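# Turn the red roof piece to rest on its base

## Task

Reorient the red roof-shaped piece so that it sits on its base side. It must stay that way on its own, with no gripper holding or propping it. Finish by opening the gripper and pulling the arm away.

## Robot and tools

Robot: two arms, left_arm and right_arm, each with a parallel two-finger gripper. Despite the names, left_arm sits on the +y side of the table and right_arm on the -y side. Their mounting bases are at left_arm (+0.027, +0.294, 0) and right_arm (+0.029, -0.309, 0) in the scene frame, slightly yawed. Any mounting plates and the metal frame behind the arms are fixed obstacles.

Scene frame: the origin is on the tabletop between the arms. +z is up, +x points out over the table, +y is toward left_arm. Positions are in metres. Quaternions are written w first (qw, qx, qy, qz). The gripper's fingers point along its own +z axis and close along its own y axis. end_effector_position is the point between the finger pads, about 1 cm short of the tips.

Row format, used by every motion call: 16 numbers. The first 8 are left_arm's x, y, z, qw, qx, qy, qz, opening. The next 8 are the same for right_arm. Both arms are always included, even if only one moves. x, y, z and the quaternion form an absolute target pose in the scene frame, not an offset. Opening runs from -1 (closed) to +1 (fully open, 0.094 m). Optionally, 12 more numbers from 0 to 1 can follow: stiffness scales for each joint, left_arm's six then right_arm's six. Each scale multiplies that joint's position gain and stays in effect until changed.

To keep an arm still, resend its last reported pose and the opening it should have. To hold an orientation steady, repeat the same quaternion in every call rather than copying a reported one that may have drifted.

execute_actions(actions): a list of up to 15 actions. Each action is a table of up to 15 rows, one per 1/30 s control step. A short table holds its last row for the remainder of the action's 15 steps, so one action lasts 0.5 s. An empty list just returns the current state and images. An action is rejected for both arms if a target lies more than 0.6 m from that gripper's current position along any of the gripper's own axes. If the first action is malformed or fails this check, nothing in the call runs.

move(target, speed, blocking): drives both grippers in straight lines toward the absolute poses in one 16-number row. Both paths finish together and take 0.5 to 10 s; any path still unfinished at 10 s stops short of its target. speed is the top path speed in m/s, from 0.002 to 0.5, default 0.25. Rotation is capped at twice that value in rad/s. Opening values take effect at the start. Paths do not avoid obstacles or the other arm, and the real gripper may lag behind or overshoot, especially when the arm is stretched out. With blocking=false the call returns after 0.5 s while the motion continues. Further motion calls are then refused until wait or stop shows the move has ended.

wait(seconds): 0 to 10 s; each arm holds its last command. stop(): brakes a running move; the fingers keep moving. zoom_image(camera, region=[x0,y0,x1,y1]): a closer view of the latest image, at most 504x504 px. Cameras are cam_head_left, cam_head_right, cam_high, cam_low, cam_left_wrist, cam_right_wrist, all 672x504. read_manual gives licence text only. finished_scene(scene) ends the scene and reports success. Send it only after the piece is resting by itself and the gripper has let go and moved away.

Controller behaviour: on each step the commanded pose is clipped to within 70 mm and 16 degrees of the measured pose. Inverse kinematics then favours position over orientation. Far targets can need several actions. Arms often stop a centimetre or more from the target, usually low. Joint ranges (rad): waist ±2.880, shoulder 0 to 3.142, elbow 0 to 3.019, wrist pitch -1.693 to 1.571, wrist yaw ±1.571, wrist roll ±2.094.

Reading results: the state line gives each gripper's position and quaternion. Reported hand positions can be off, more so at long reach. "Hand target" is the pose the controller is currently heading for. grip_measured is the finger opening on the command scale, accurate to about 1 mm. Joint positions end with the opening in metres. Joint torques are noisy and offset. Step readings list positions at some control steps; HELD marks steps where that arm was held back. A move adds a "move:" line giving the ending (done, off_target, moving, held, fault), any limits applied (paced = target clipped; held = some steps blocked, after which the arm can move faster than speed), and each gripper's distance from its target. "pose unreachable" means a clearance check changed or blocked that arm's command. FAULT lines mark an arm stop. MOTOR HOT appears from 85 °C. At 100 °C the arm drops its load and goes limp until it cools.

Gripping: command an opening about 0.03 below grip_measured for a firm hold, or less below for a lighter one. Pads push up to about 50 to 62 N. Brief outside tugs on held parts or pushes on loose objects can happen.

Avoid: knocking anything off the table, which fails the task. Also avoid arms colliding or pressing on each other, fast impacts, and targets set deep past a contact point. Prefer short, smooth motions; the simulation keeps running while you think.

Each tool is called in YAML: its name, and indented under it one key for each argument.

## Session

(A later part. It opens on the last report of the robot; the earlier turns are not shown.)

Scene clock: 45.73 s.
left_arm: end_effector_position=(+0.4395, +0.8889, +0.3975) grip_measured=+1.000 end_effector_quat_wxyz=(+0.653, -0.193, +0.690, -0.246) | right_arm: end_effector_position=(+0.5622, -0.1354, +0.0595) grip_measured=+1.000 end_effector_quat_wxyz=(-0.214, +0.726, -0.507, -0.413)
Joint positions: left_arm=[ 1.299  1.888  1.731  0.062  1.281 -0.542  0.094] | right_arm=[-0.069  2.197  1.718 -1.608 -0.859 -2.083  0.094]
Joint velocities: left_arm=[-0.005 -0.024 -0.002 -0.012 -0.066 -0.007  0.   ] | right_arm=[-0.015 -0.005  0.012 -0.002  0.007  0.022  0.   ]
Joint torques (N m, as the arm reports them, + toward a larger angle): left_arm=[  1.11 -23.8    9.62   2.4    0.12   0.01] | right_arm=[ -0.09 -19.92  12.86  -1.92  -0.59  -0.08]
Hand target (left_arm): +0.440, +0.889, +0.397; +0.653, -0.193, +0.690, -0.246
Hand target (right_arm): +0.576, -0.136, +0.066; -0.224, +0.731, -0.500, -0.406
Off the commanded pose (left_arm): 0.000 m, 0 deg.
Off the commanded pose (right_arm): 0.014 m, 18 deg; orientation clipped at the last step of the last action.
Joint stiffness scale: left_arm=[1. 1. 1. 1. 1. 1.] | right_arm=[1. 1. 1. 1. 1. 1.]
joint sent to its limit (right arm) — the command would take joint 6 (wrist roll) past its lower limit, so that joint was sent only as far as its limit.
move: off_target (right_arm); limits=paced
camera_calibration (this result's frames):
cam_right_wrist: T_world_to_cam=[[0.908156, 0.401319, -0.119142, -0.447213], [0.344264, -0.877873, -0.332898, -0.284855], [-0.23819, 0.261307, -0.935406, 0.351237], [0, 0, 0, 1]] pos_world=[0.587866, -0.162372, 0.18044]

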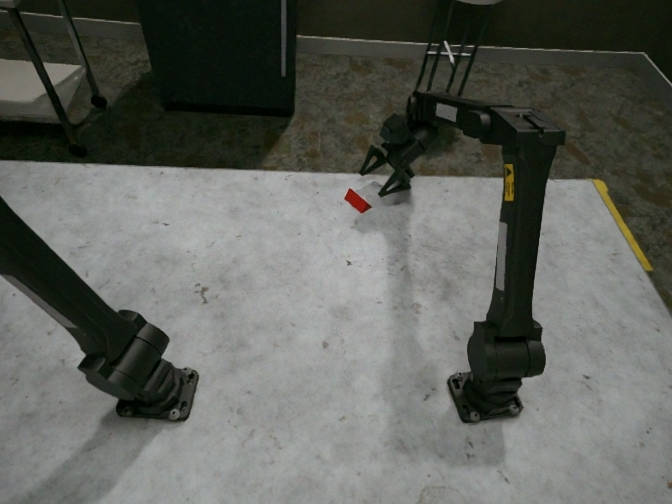

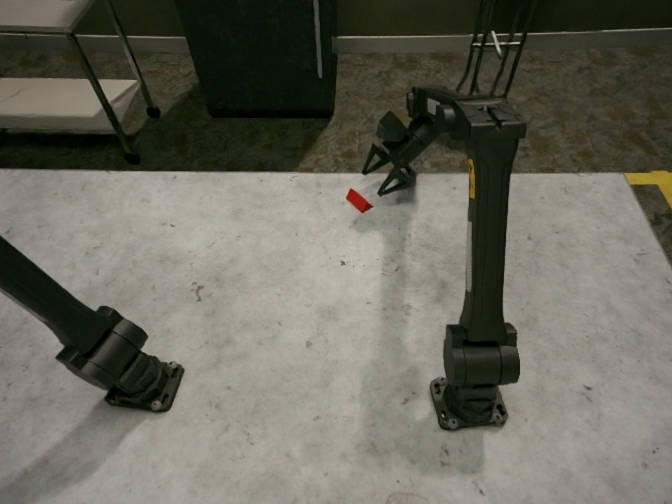

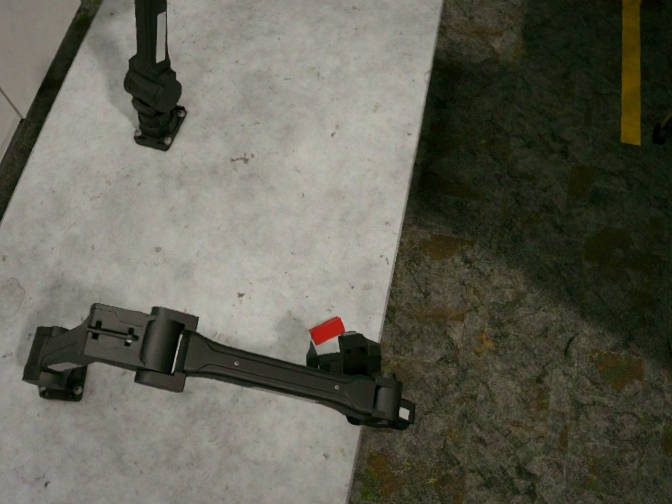

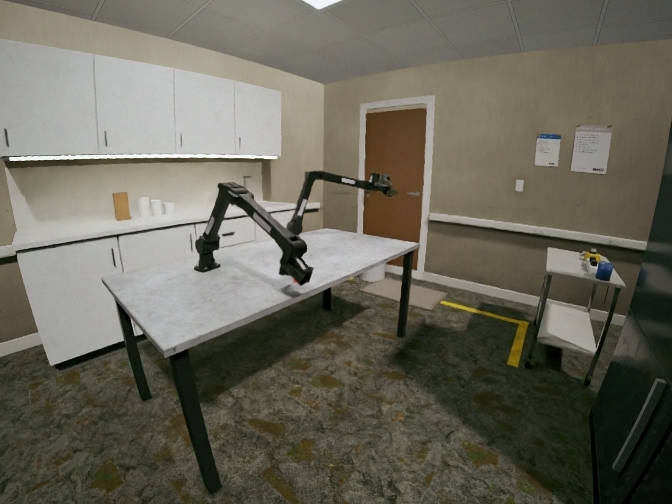

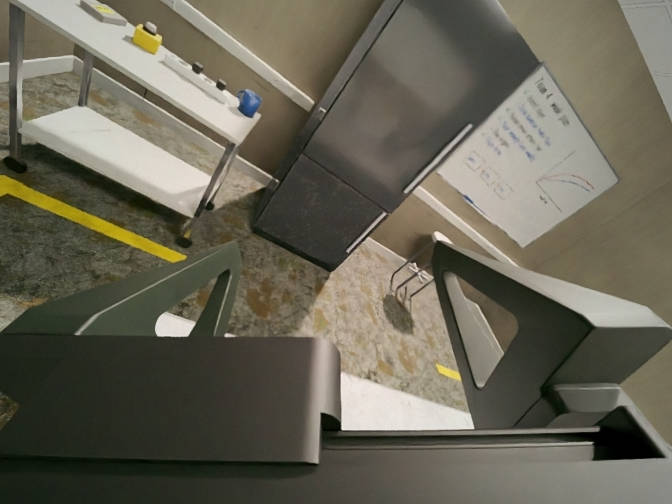

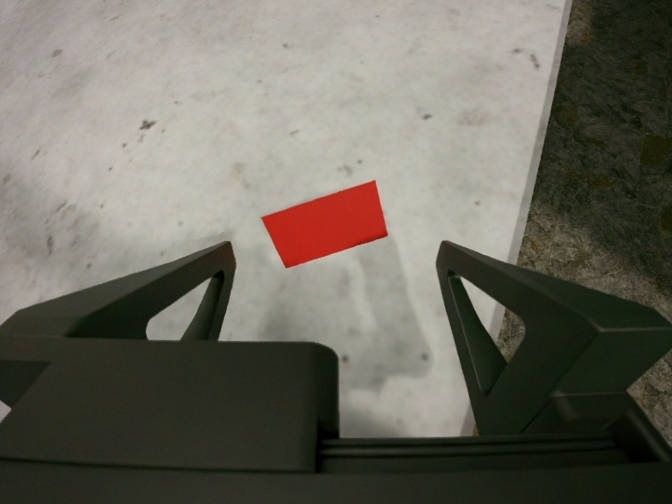

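move:
  target: [0.4395,0.8889,0.3975,0.653,-0.193,0.69,-0.246,1,0.56,-0.11,0.13,0,-0.2,0.98,0,1]
  speed: 0.4

move:
  target: [0.4395,0.8889,0.3975,0.653,-0.193,0.69,-0.246,1,0.57,-0.115,0.07,-0.27,0.418,0.858,0.131,1]
  speed: 0.4

Scene clock: 53.17 s.
left_arm: end_effector_position=(+0.4395, +0.8889, +0.3975) grip_measured=+1.000 end_effector_quat_wxyz=(+0.653, -0.193, +0.690, -0.246) | right_arm: end_effector_position=(+0.5435, -0.1152, +0.1219) grip_measured=+1.000 end_effector_quat_wxyz=(-0.013, -0.211, +0.977, +0.004)
Joint positions: left_arm=[ 1.299  1.888  1.731  0.062  1.281 -0.542  0.094] | right_arm=[ 0.207  1.845  1.556 -1.305 -0.012 -0.068  0.094]
Joint velocities: left_arm=[ 0.024 -0.015  0.002 -0.007  0.007  0.051  0.   ] | right_arm=[-0.005 -0.005 -0.012 -0.012 -0.066  0.081  0.   ]
Joint torques (N m, as the arm reports them, + toward a larger angle): left_arm=[  1.03 -24.45   9.62   2.23   0.16   0.01] | right_arm=[  0.75 -16.41  15.03  -0.85   0.14   0.23]
Hand target (left_arm): +0.440, +0.889, +0.397; +0.653, -0.193, +0.690, -0.246
Hand target (right_arm): +0.557, -0.109, +0.130; -0.003, -0.204, +0.979, +0.004
Off the commanded pose (left_arm): 0.000 m, 0 deg.
Off the commanded pose (right_arm): 0.019 m, 2 deg.
Joint stiffness scale: left_arm=[1. 1. 1. 1. 1. 1.] | right_arm=[1. 1. 1. 1. 1. 1.]
move: off_target (right_arm)
camera_calibration (this result's frames):
cam_right_wrist: T_world_to_cam=[[0.407494, -0.912839, -0.0259372, -0.321578], [-0.723585, -0.340077, 0.600644, 0.288678], [-0.557112, -0.225991, -0.799096, 0.500444], [0, 0, 0, 1]] pos_world=[0.618727, -0.0822803, 0.21817]

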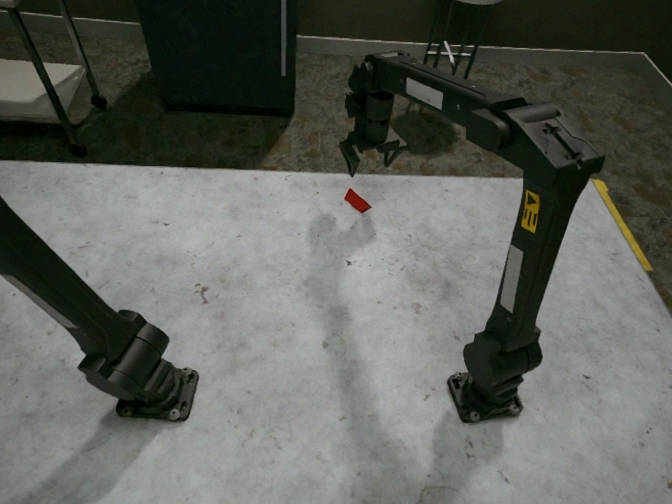

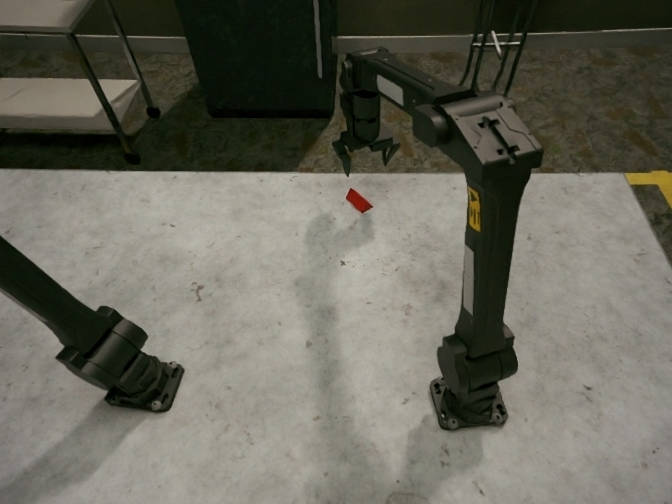

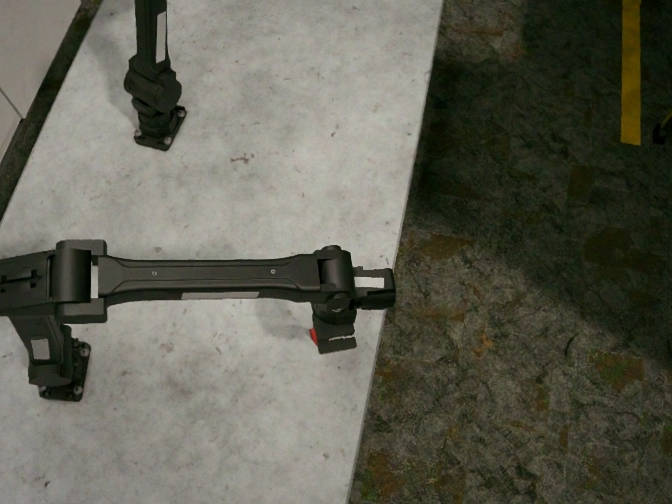

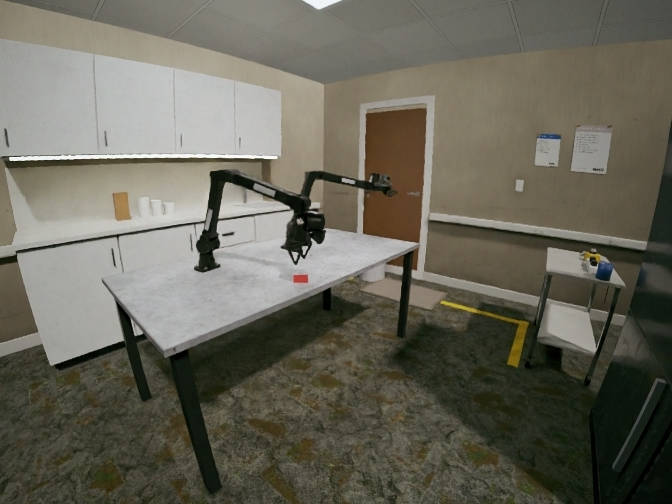

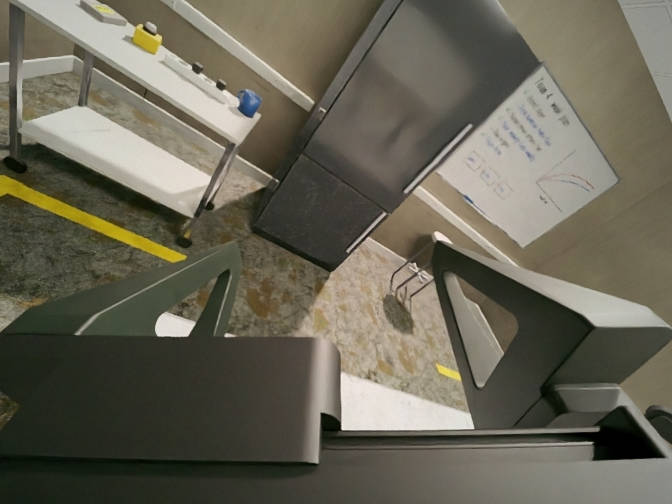

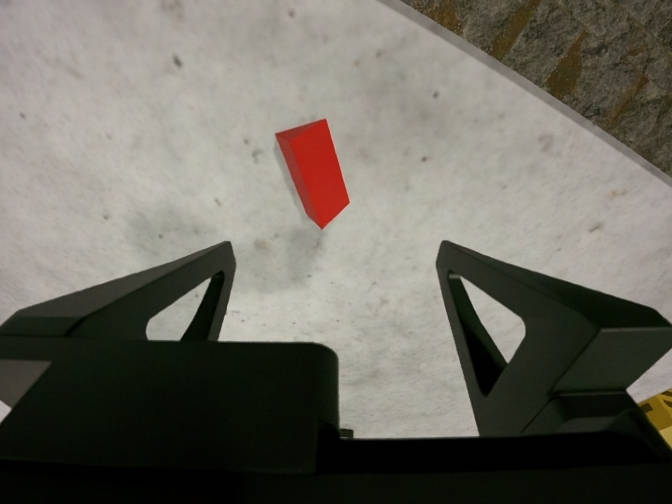

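Scene clock: 55.60 s.
left_arm: end_effector_position=(+0.4395, +0.8889, +0.3975) grip_measured=+1.000 end_effector_quat_wxyz=(+0.653, -0.193, +0.690, -0.246) | right_arm: end_effector_position=(+0.5543, -0.1171, +0.0693) grip_measured=+1.000 end_effector_quat_wxyz=(-0.277, +0.413, +0.859, +0.123)
Joint positions: left_arm=[ 1.299  1.888  1.731  0.062  1.281 -0.542  0.094] | right_arm=[ 0.045  2.1    1.714 -1.518 -0.529  1.     0.094]
Joint velocities: left_arm=[-0.015 -0.005  0.002 -0.007 -0.022 -0.007  0.   ] | right_arm=[ 0.005 -0.005  0.017 -0.007 -0.066  0.066  0.   ]
Joint torques (N m, as the arm reports them, + toward a larger angle): left_arm=[  0.76 -23.9    9.63   2.37   0.16   0.03] | right_arm=[ -0.03 -19.34  13.06  -0.62  -0.36   0.25]
Hand target (left_arm): +0.440, +0.889, +0.397; +0.653, -0.193, +0.690, -0.246
Hand target (right_arm): +0.571, -0.116, +0.071; -0.267, +0.420, +0.857, +0.132
Off the commanded pose (left_arm): 0.000 m, 0 deg.
Off the commanded pose (right_arm): 0.016 m, 1 deg.
Joint stiffness scale: left_arm=[1. 1. 1. 1. 1. 1.] | right_arm=[1. 1. 1. 1. 1. 1.]
move: off_target (right_arm)
camera_calibration (this result's frames):
cam_right_wrist: T_world_to_cam=[[-0.784057, -0.620594, 0.0108554, 0.363062], [-0.194945, 0.262821, 0.944945, 0.0811482], [-0.589281, 0.738774, -0.327048, 0.562051], [0, 0, 0, 1]] pos_world=[0.631687, -0.211242, 0.103196]

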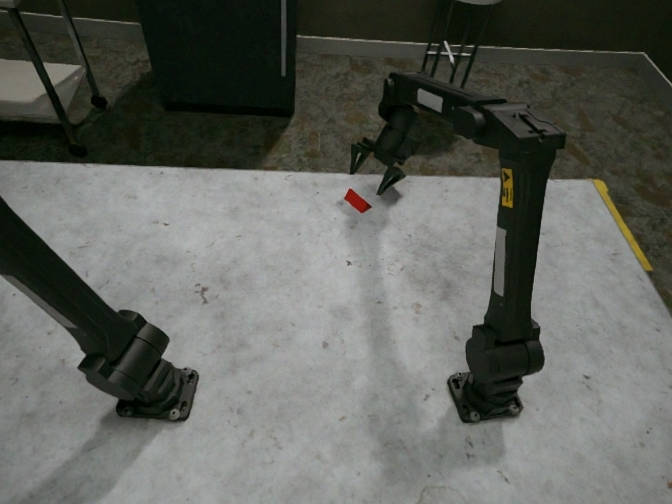

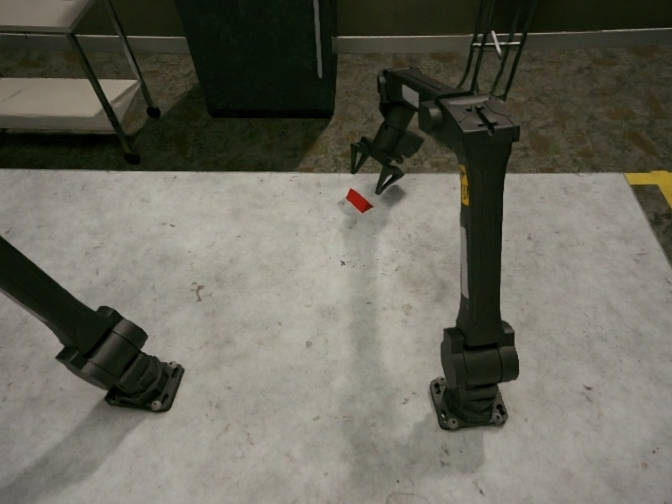

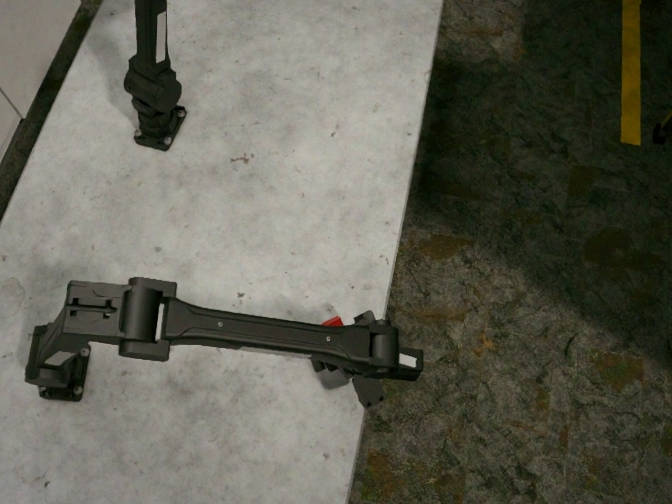

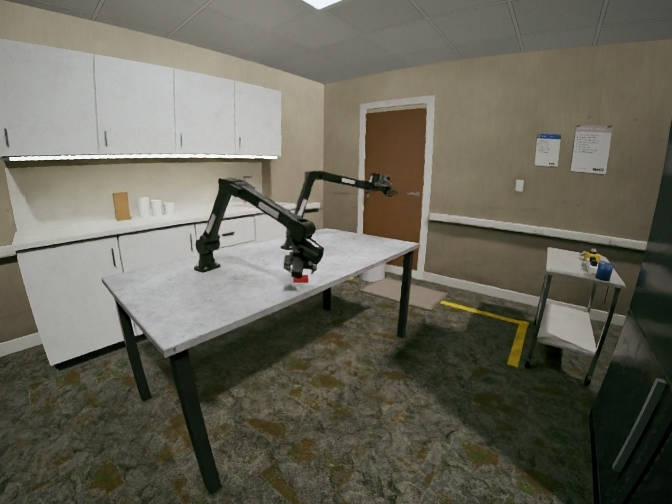

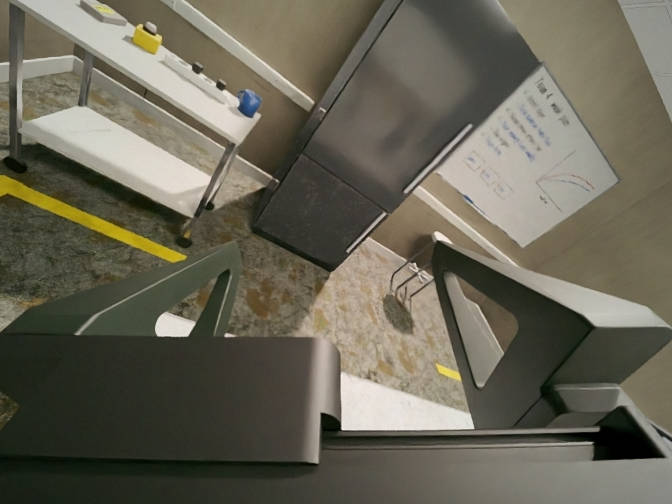

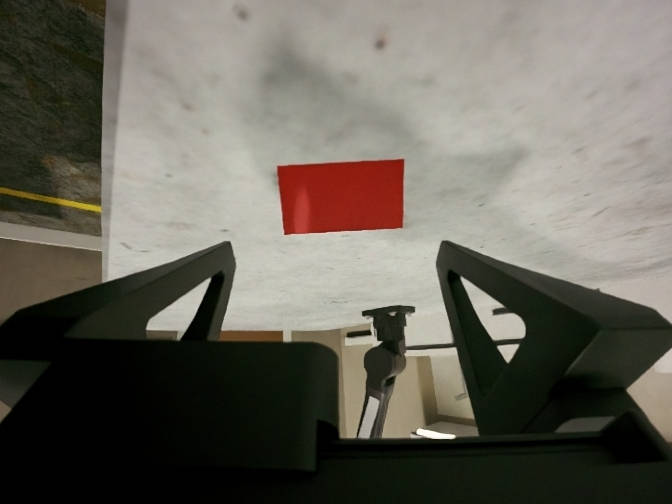

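move:
  target: [0.4395,0.8889,0.3975,0.653,-0.193,0.69,-0.246,1,0.558,-0.104,0.03,-0.27,0.418,0.858,0.131,1]
  speed: 0.08

Scene clock: 60.93 s.
left_arm: end_effector_position=(+0.4395, +0.8889, +0.3975) grip_measured=+1.000 end_effector_quat_wxyz=(+0.653, -0.193, +0.690, -0.246) | right_arm: end_effector_position=(+0.5601, -0.1080, +0.0417) grip_measured=+1.000 end_effector_quat_wxyz=(-0.264, +0.412, +0.861, +0.135)
Joint positions: left_arm=[ 1.299  1.888  1.731  0.062  1.281 -0.542  0.094] | right_arm=[ 0.057  2.124  1.683 -1.417 -0.536  1.021  0.094]
Joint velocities: left_arm=[-0.005 -0.015  0.002  0.007 -0.022 -0.081  0.   ] | right_arm=[ 0.005 -0.005  0.007 -0.002  0.007  0.022  0.   ]
Joint torques (N m, as the arm reports them, + toward a larger angle): left_arm=[  0.33 -23.91   9.7    2.37   0.12   0.01] | right_arm=[  1.17 -18.36   8.36  -0.38  -0.38   0.26]
Hand target (left_arm): +0.440, +0.889, +0.397; +0.653, -0.193, +0.690, -0.246
Hand target (right_arm): +0.558, -0.104, +0.030; -0.270, +0.417, +0.858, +0.131
Off the commanded pose (left_arm): 0.000 m, 0 deg.
Off the commanded pose (right_arm): 0.013 m, 1 deg.
Joint stiffness scale: left_arm=[1. 1. 1. 1. 1. 1.] | right_arm=[1. 1. 1. 1. 1. 1.]
move: off_target (right_arm)
camera_calibration (this result's frames):
cam_right_wrist: T_world_to_cam=[[-0.788431, -0.614721, -0.0222258, 0.377999], [-0.225992, 0.25587, 0.939925, 0.122829], [-0.572105, 0.746089, -0.340658, 0.541488], [0, 0, 0, 1]] pos_world=[0.635572, -0.203062, 0.0774138]

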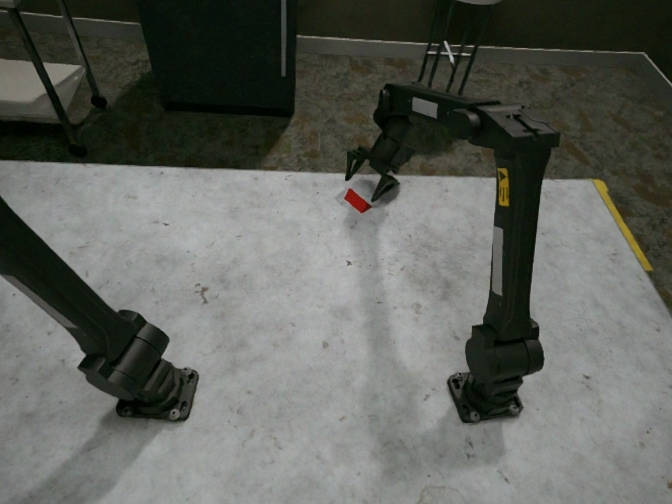

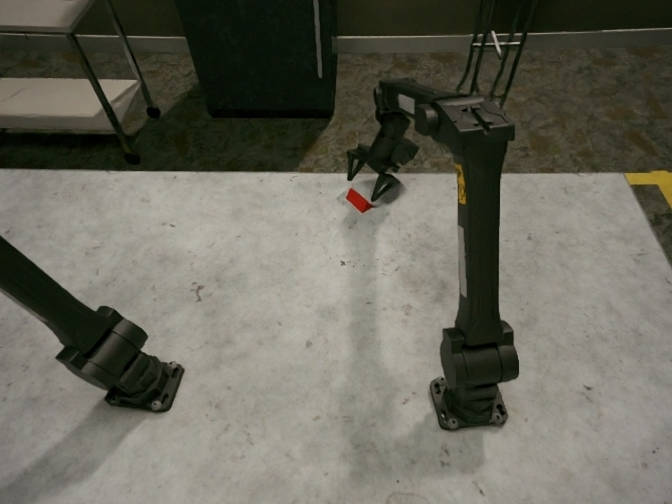

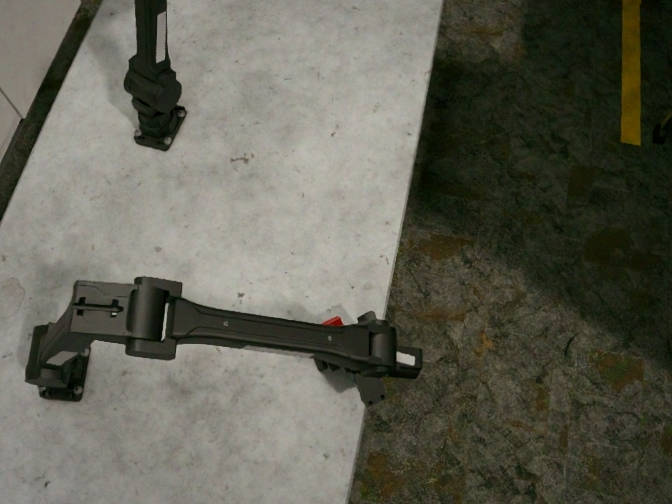

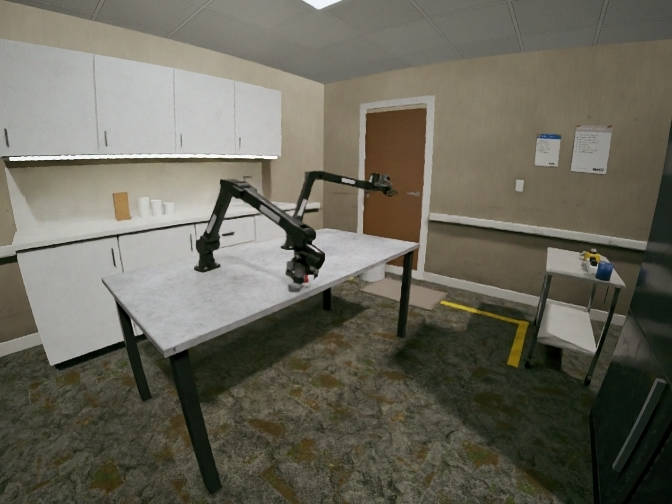

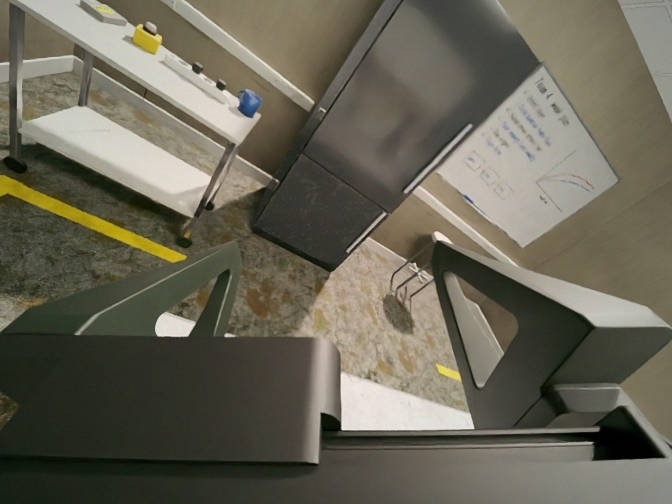

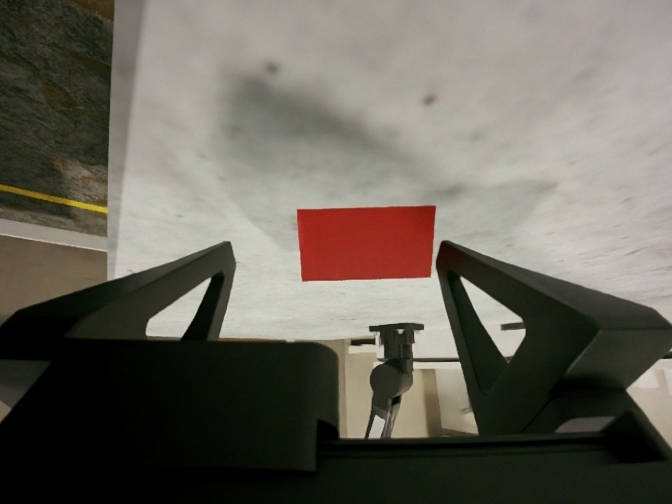

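move:
  target: [0.4395,0.8889,0.3975,0.653,-0.193,0.69,-0.246,1,0.535,-0.099,0.016,-0.27,0.418,0.858,0.131,1]
  speed: 0.06

Scene clock: 65.03 s.
left_arm: end_effector_position=(+0.4395, +0.8889, +0.3975) grip_measured=+1.000 end_effector_quat_wxyz=(+0.653, -0.193, +0.690, -0.246) | right_arm: end_effector_position=(+0.5460, -0.1085, +0.0236) grip_measured=+1.000 end_effector_quat_wxyz=(-0.264, +0.415, +0.859, +0.142)
Joint positions: left_arm=[ 1.299  1.888  1.731  0.062  1.281 -0.542  0.094] | right_arm=[ 0.058  2.107  1.6   -1.339 -0.549  1.031  0.094]
Joint velocities: left_arm=[ 0.005 -0.005  0.002 -0.022 -0.037  0.007  0.   ] | right_arm=[ 0.005 -0.015 -0.007  0.002 -0.037  0.007  0.   ]
Joint torques (N m, as the arm reports them, + toward a larger angle): left_arm=[  1.07 -24.05   9.59   2.27   0.16   0.03] | right_arm=[  2.21 -20.45   6.07  -0.25  -0.12   0.29]
Hand target (left_arm): +0.440, +0.889, +0.397; +0.653, -0.193, +0.690, -0.246
Hand target (right_arm): +0.535, -0.100, +0.016; -0.270, +0.418, +0.858, +0.131
Off the commanded pose (left_arm): 0.000 m, 0 deg.
Off the commanded pose (right_arm): 0.016 m, 1 deg.
Joint stiffness scale: left_arm=[1. 1. 1. 1. 1. 1.] | right_arm=[1. 1. 1. 1. 1. 1.]
move: off_target (right_arm)
camera_calibration (this result's frames):
cam_right_wrist: T_world_to_cam=[[-0.794939, -0.605867, -0.0315821, 0.370922], [-0.226678, 0.248324, 0.941781, 0.136203], [-0.562752, 0.755817, -0.334739, 0.523398], [0, 0, 0, 1]] pos_world=[0.620277, -0.204686, 0.0586432]

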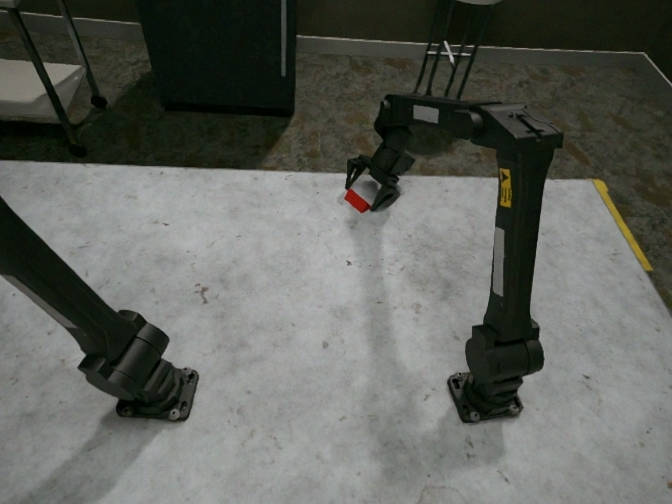

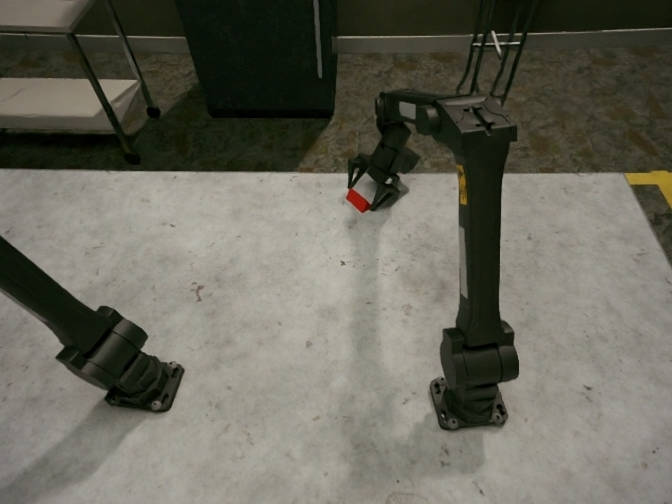

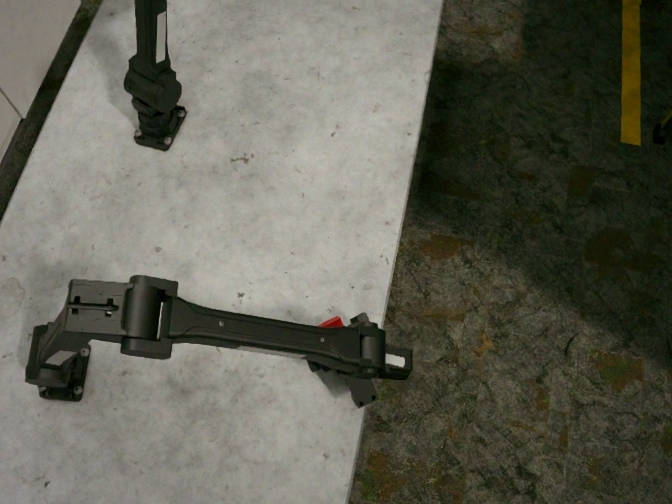

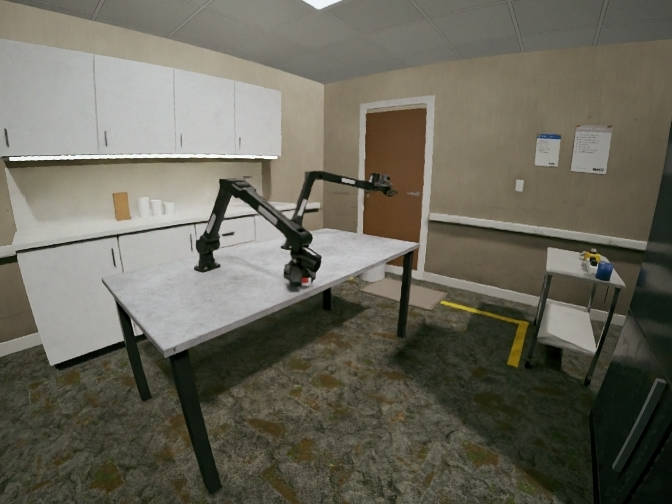

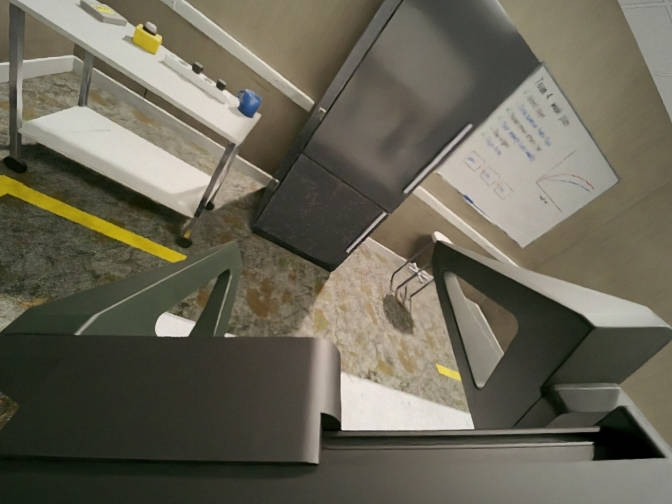

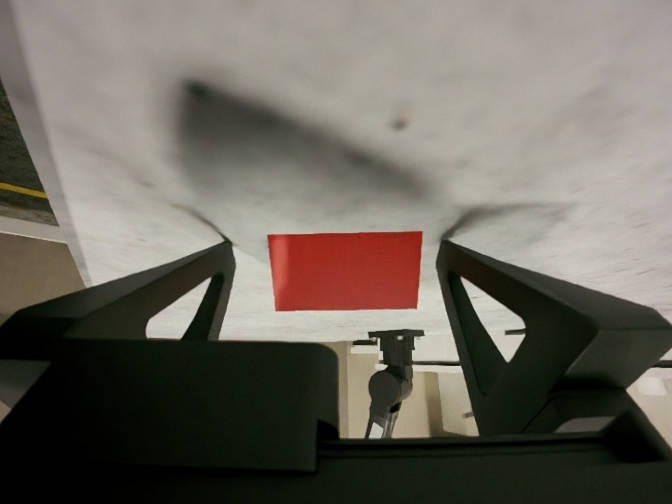

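Tips are on the table; advance about 1 cm more.

move:
  target: [0.4395,0.8889,0.3975,0.653,-0.193,0.69,-0.246,1,0.527,-0.092,0.024,-0.27,0.418,0.858,0.131,1]
  speed: 0.05

move:
  target: [0.4395,0.8889,0.3975,0.653,-0.193,0.69,-0.246,1,0.527,-0.092,0.024,-0.27,0.418,0.858,0.131,0.3]
  speed: 0.05

Scene clock: 73.80 s.
left_arm: end_effector_position=(+0.4395, +0.8889, +0.3975) grip_measured=+1.000 end_effector_quat_wxyz=(+0.653, -0.193, +0.690, -0.246) | right_arm: end_effector_position=(+0.5325, -0.0971, +0.0247) grip_measured=+1.000 end_effector_quat_wxyz=(-0.270, +0.413, +0.859, +0.135)
Joint positions: left_arm=[ 1.299  1.888  1.731  0.062  1.281 -0.542  0.094] | right_arm=[ 0.083  2.091  1.572 -1.335 -0.553  1.05   0.094]
Joint velocities: left_arm=[-0.005 -0.005 -0.007  0.002 -0.095 -0.007  0.   ] | right_arm=[ 0.005  0.005  0.017 -0.007  0.051 -0.066  0.   ]
Joint torques (N m, as the arm reports them, + toward a larger angle): left_arm=[  0.6  -24.01   9.56   2.29   0.16   0.02] | right_arm=[  1.4  -21.06   6.77  -0.37  -0.16   0.27]
Hand target (left_arm): +0.440, +0.889, +0.397; +0.653, -0.193, +0.690, -0.246
Hand target (right_arm): +0.527, -0.092, +0.024; -0.270, +0.418, +0.858, +0.131
Off the commanded pose (left_arm): 0.000 m, 0 deg.
Off the commanded pose (right_arm): 0.008 m, 1 deg.
Joint stiffness scale: left_arm=[1. 1. 1. 1. 1. 1.] | right_arm=[1. 1. 1. 1. 1. 1.]
move: done
camera_calibration (this result's frames):
cam_right_wrist: T_world_to_cam=[[-0.790123, -0.612747, -0.0156798, 0.363512], [-0.213365, 0.250967, 0.944188, 0.122497], [-0.574614, 0.74937, -0.329034, 0.51319], [0, 0, 0, 1]] pos_world=[0.608242, -0.192571, 0.0588967]

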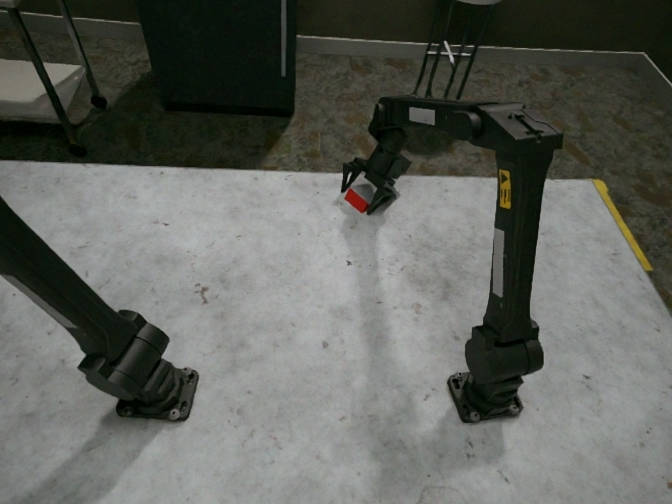

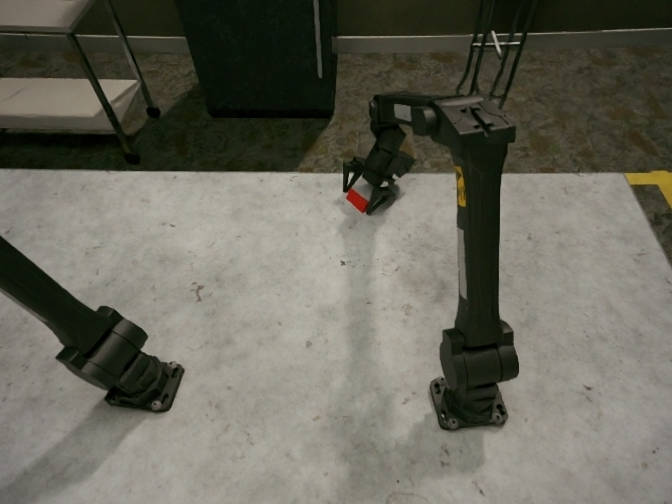

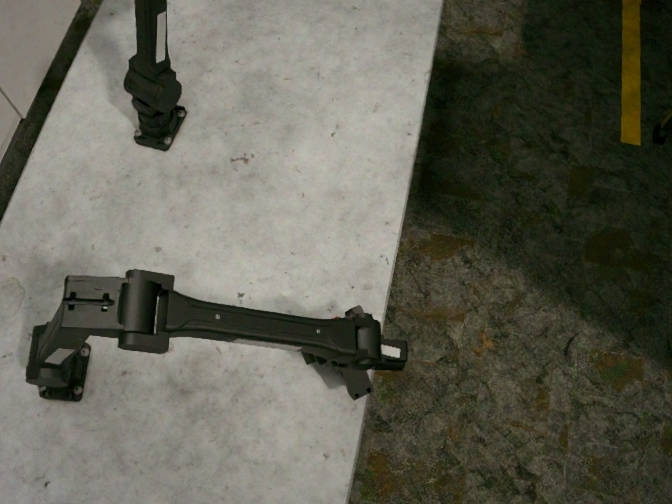

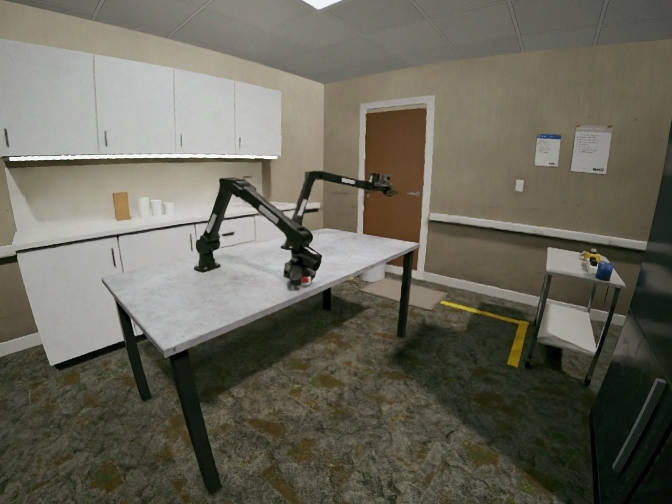

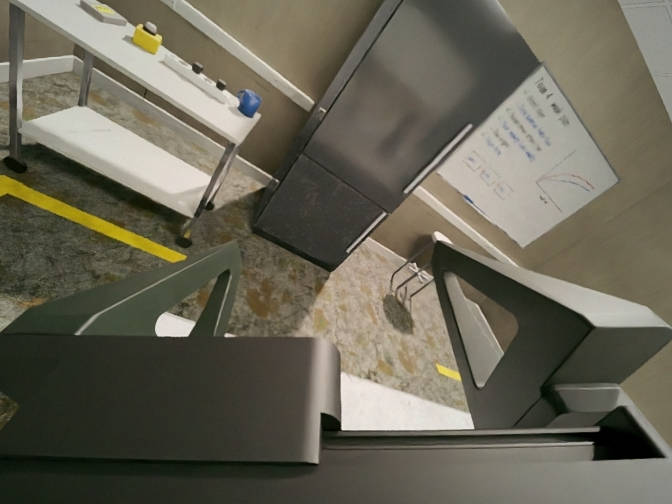

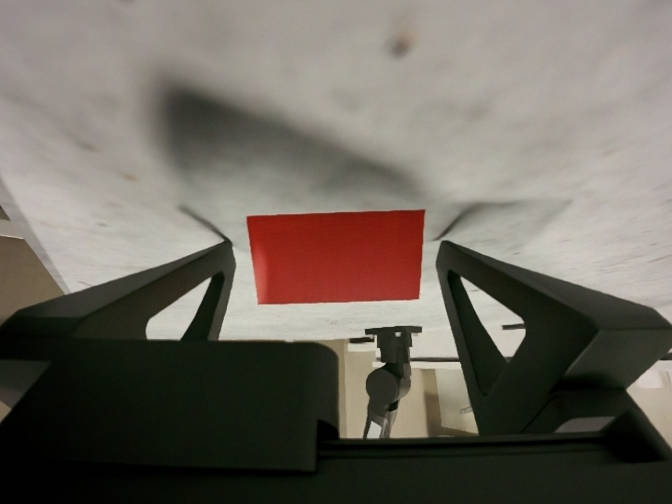

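Scene clock: 74.50 s.
left_arm: end_effector_position=(+0.4395, +0.8889, +0.3975) grip_measured=+1.000 end_effector_quat_wxyz=(+0.653, -0.193, +0.690, -0.246) | right_arm: end_effector_position=(+0.5318, -0.0968, +0.0244) grip_measured=+0.381 end_effector_quat_wxyz=(-0.272, +0.414, +0.858, +0.135)
Joint positions: left_arm=[ 1.299  1.888  1.731  0.062  1.281 -0.542  0.094] | right_arm=[ 0.083  2.091  1.57  -1.335 -0.554  1.052  0.065]
Joint velocities: left_arm=[ 0.015 -0.005  0.007  0.012  0.037 -0.007  0.   ] | right_arm=[-0.005  0.024  0.002  0.002 -0.051 -0.037 -0.001]
Joint torques (N m, as the arm reports them, + toward a larger angle): left_arm=[  0.55 -23.77   9.55   2.27   0.18   0.01] | right_arm=[  1.45 -21.12   6.92  -0.38  -0.1    0.25]
Hand target (left_arm): +0.440, +0.889, +0.397; +0.653, -0.193, +0.690, -0.246
Hand target (right_arm): +0.527, -0.092, +0.024; -0.270, +0.418, +0.858, +0.131
Off the commanded pose (left_arm): 0.000 m, 0 deg.
Off the commanded pose (right_arm): 0.007 m, 1 deg.
Joint stiffness scale: left_arm=[1. 1. 1. 1. 1. 1.] | right_arm=[1. 1. 1. 1. 1. 1.]
move: done
camera_calibration (this result's frames):
cam_right_wrist: T_world_to_cam=[[-0.791404, -0.61114, -0.0137245, 0.363953], [-0.210068, 0.25081, 0.944969, 0.12071], [-0.574065, 0.750735, -0.326873, 0.512249], [0, 0, 0, 1]] pos_world=[0.607456, -0.192412, 0.0583678]

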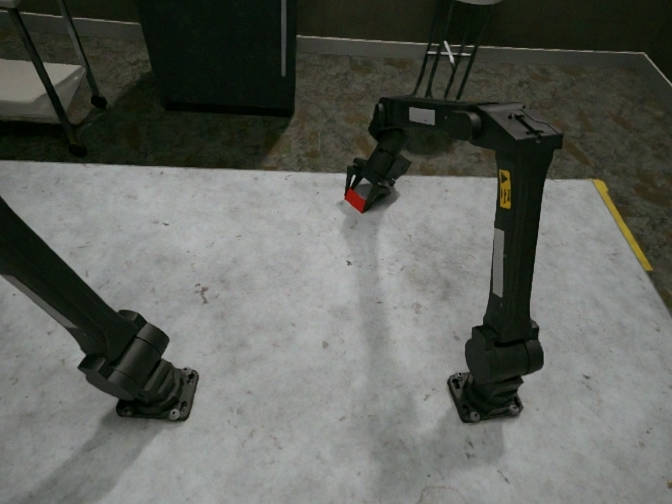

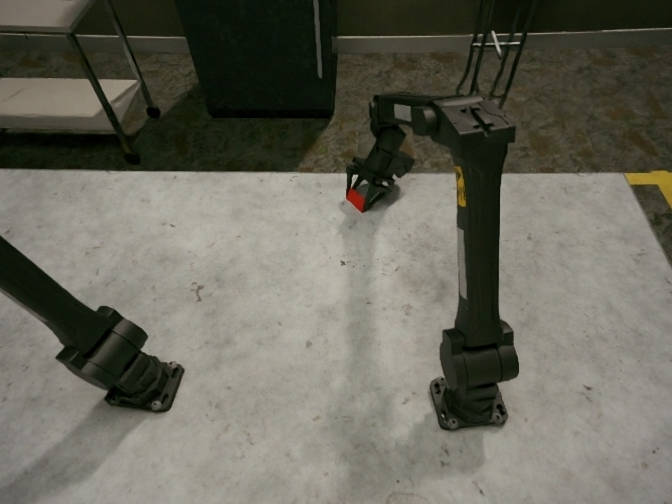

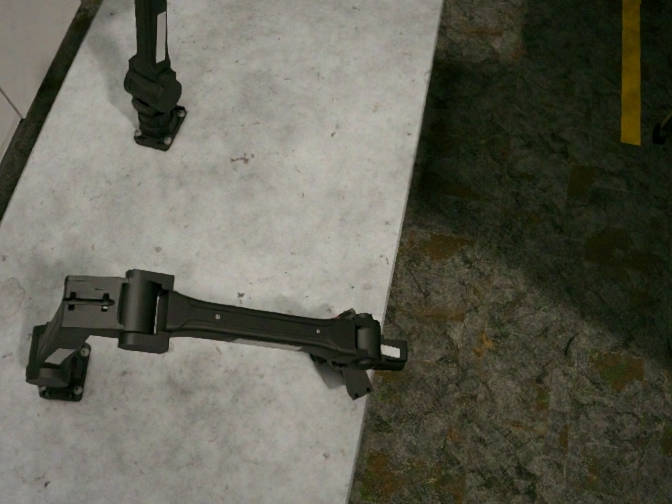

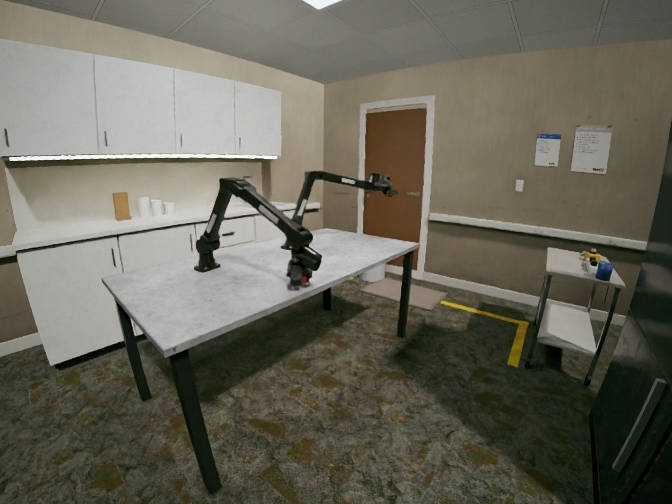

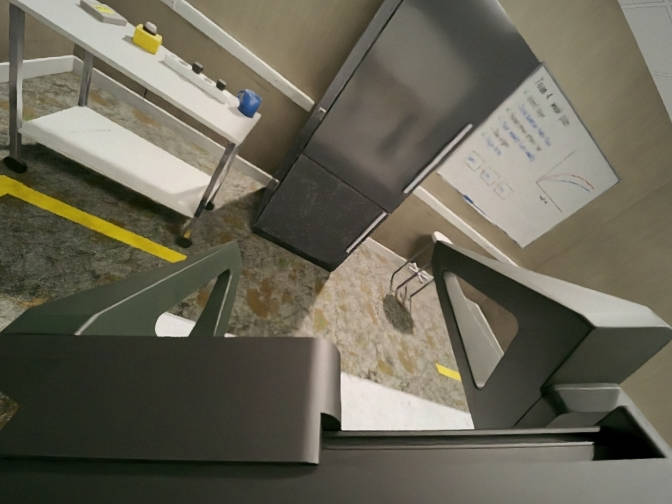

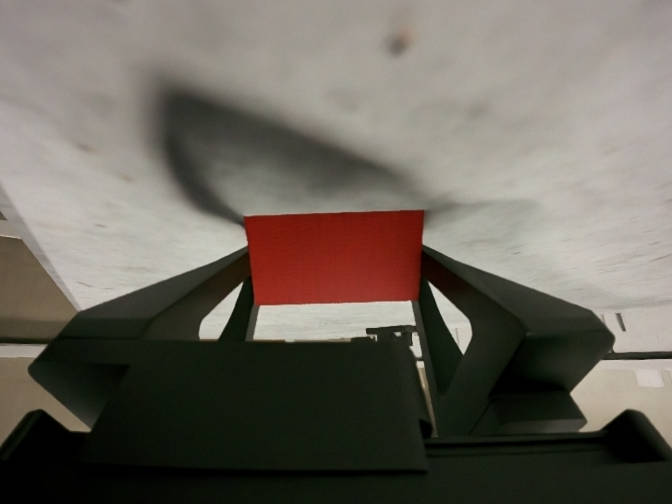

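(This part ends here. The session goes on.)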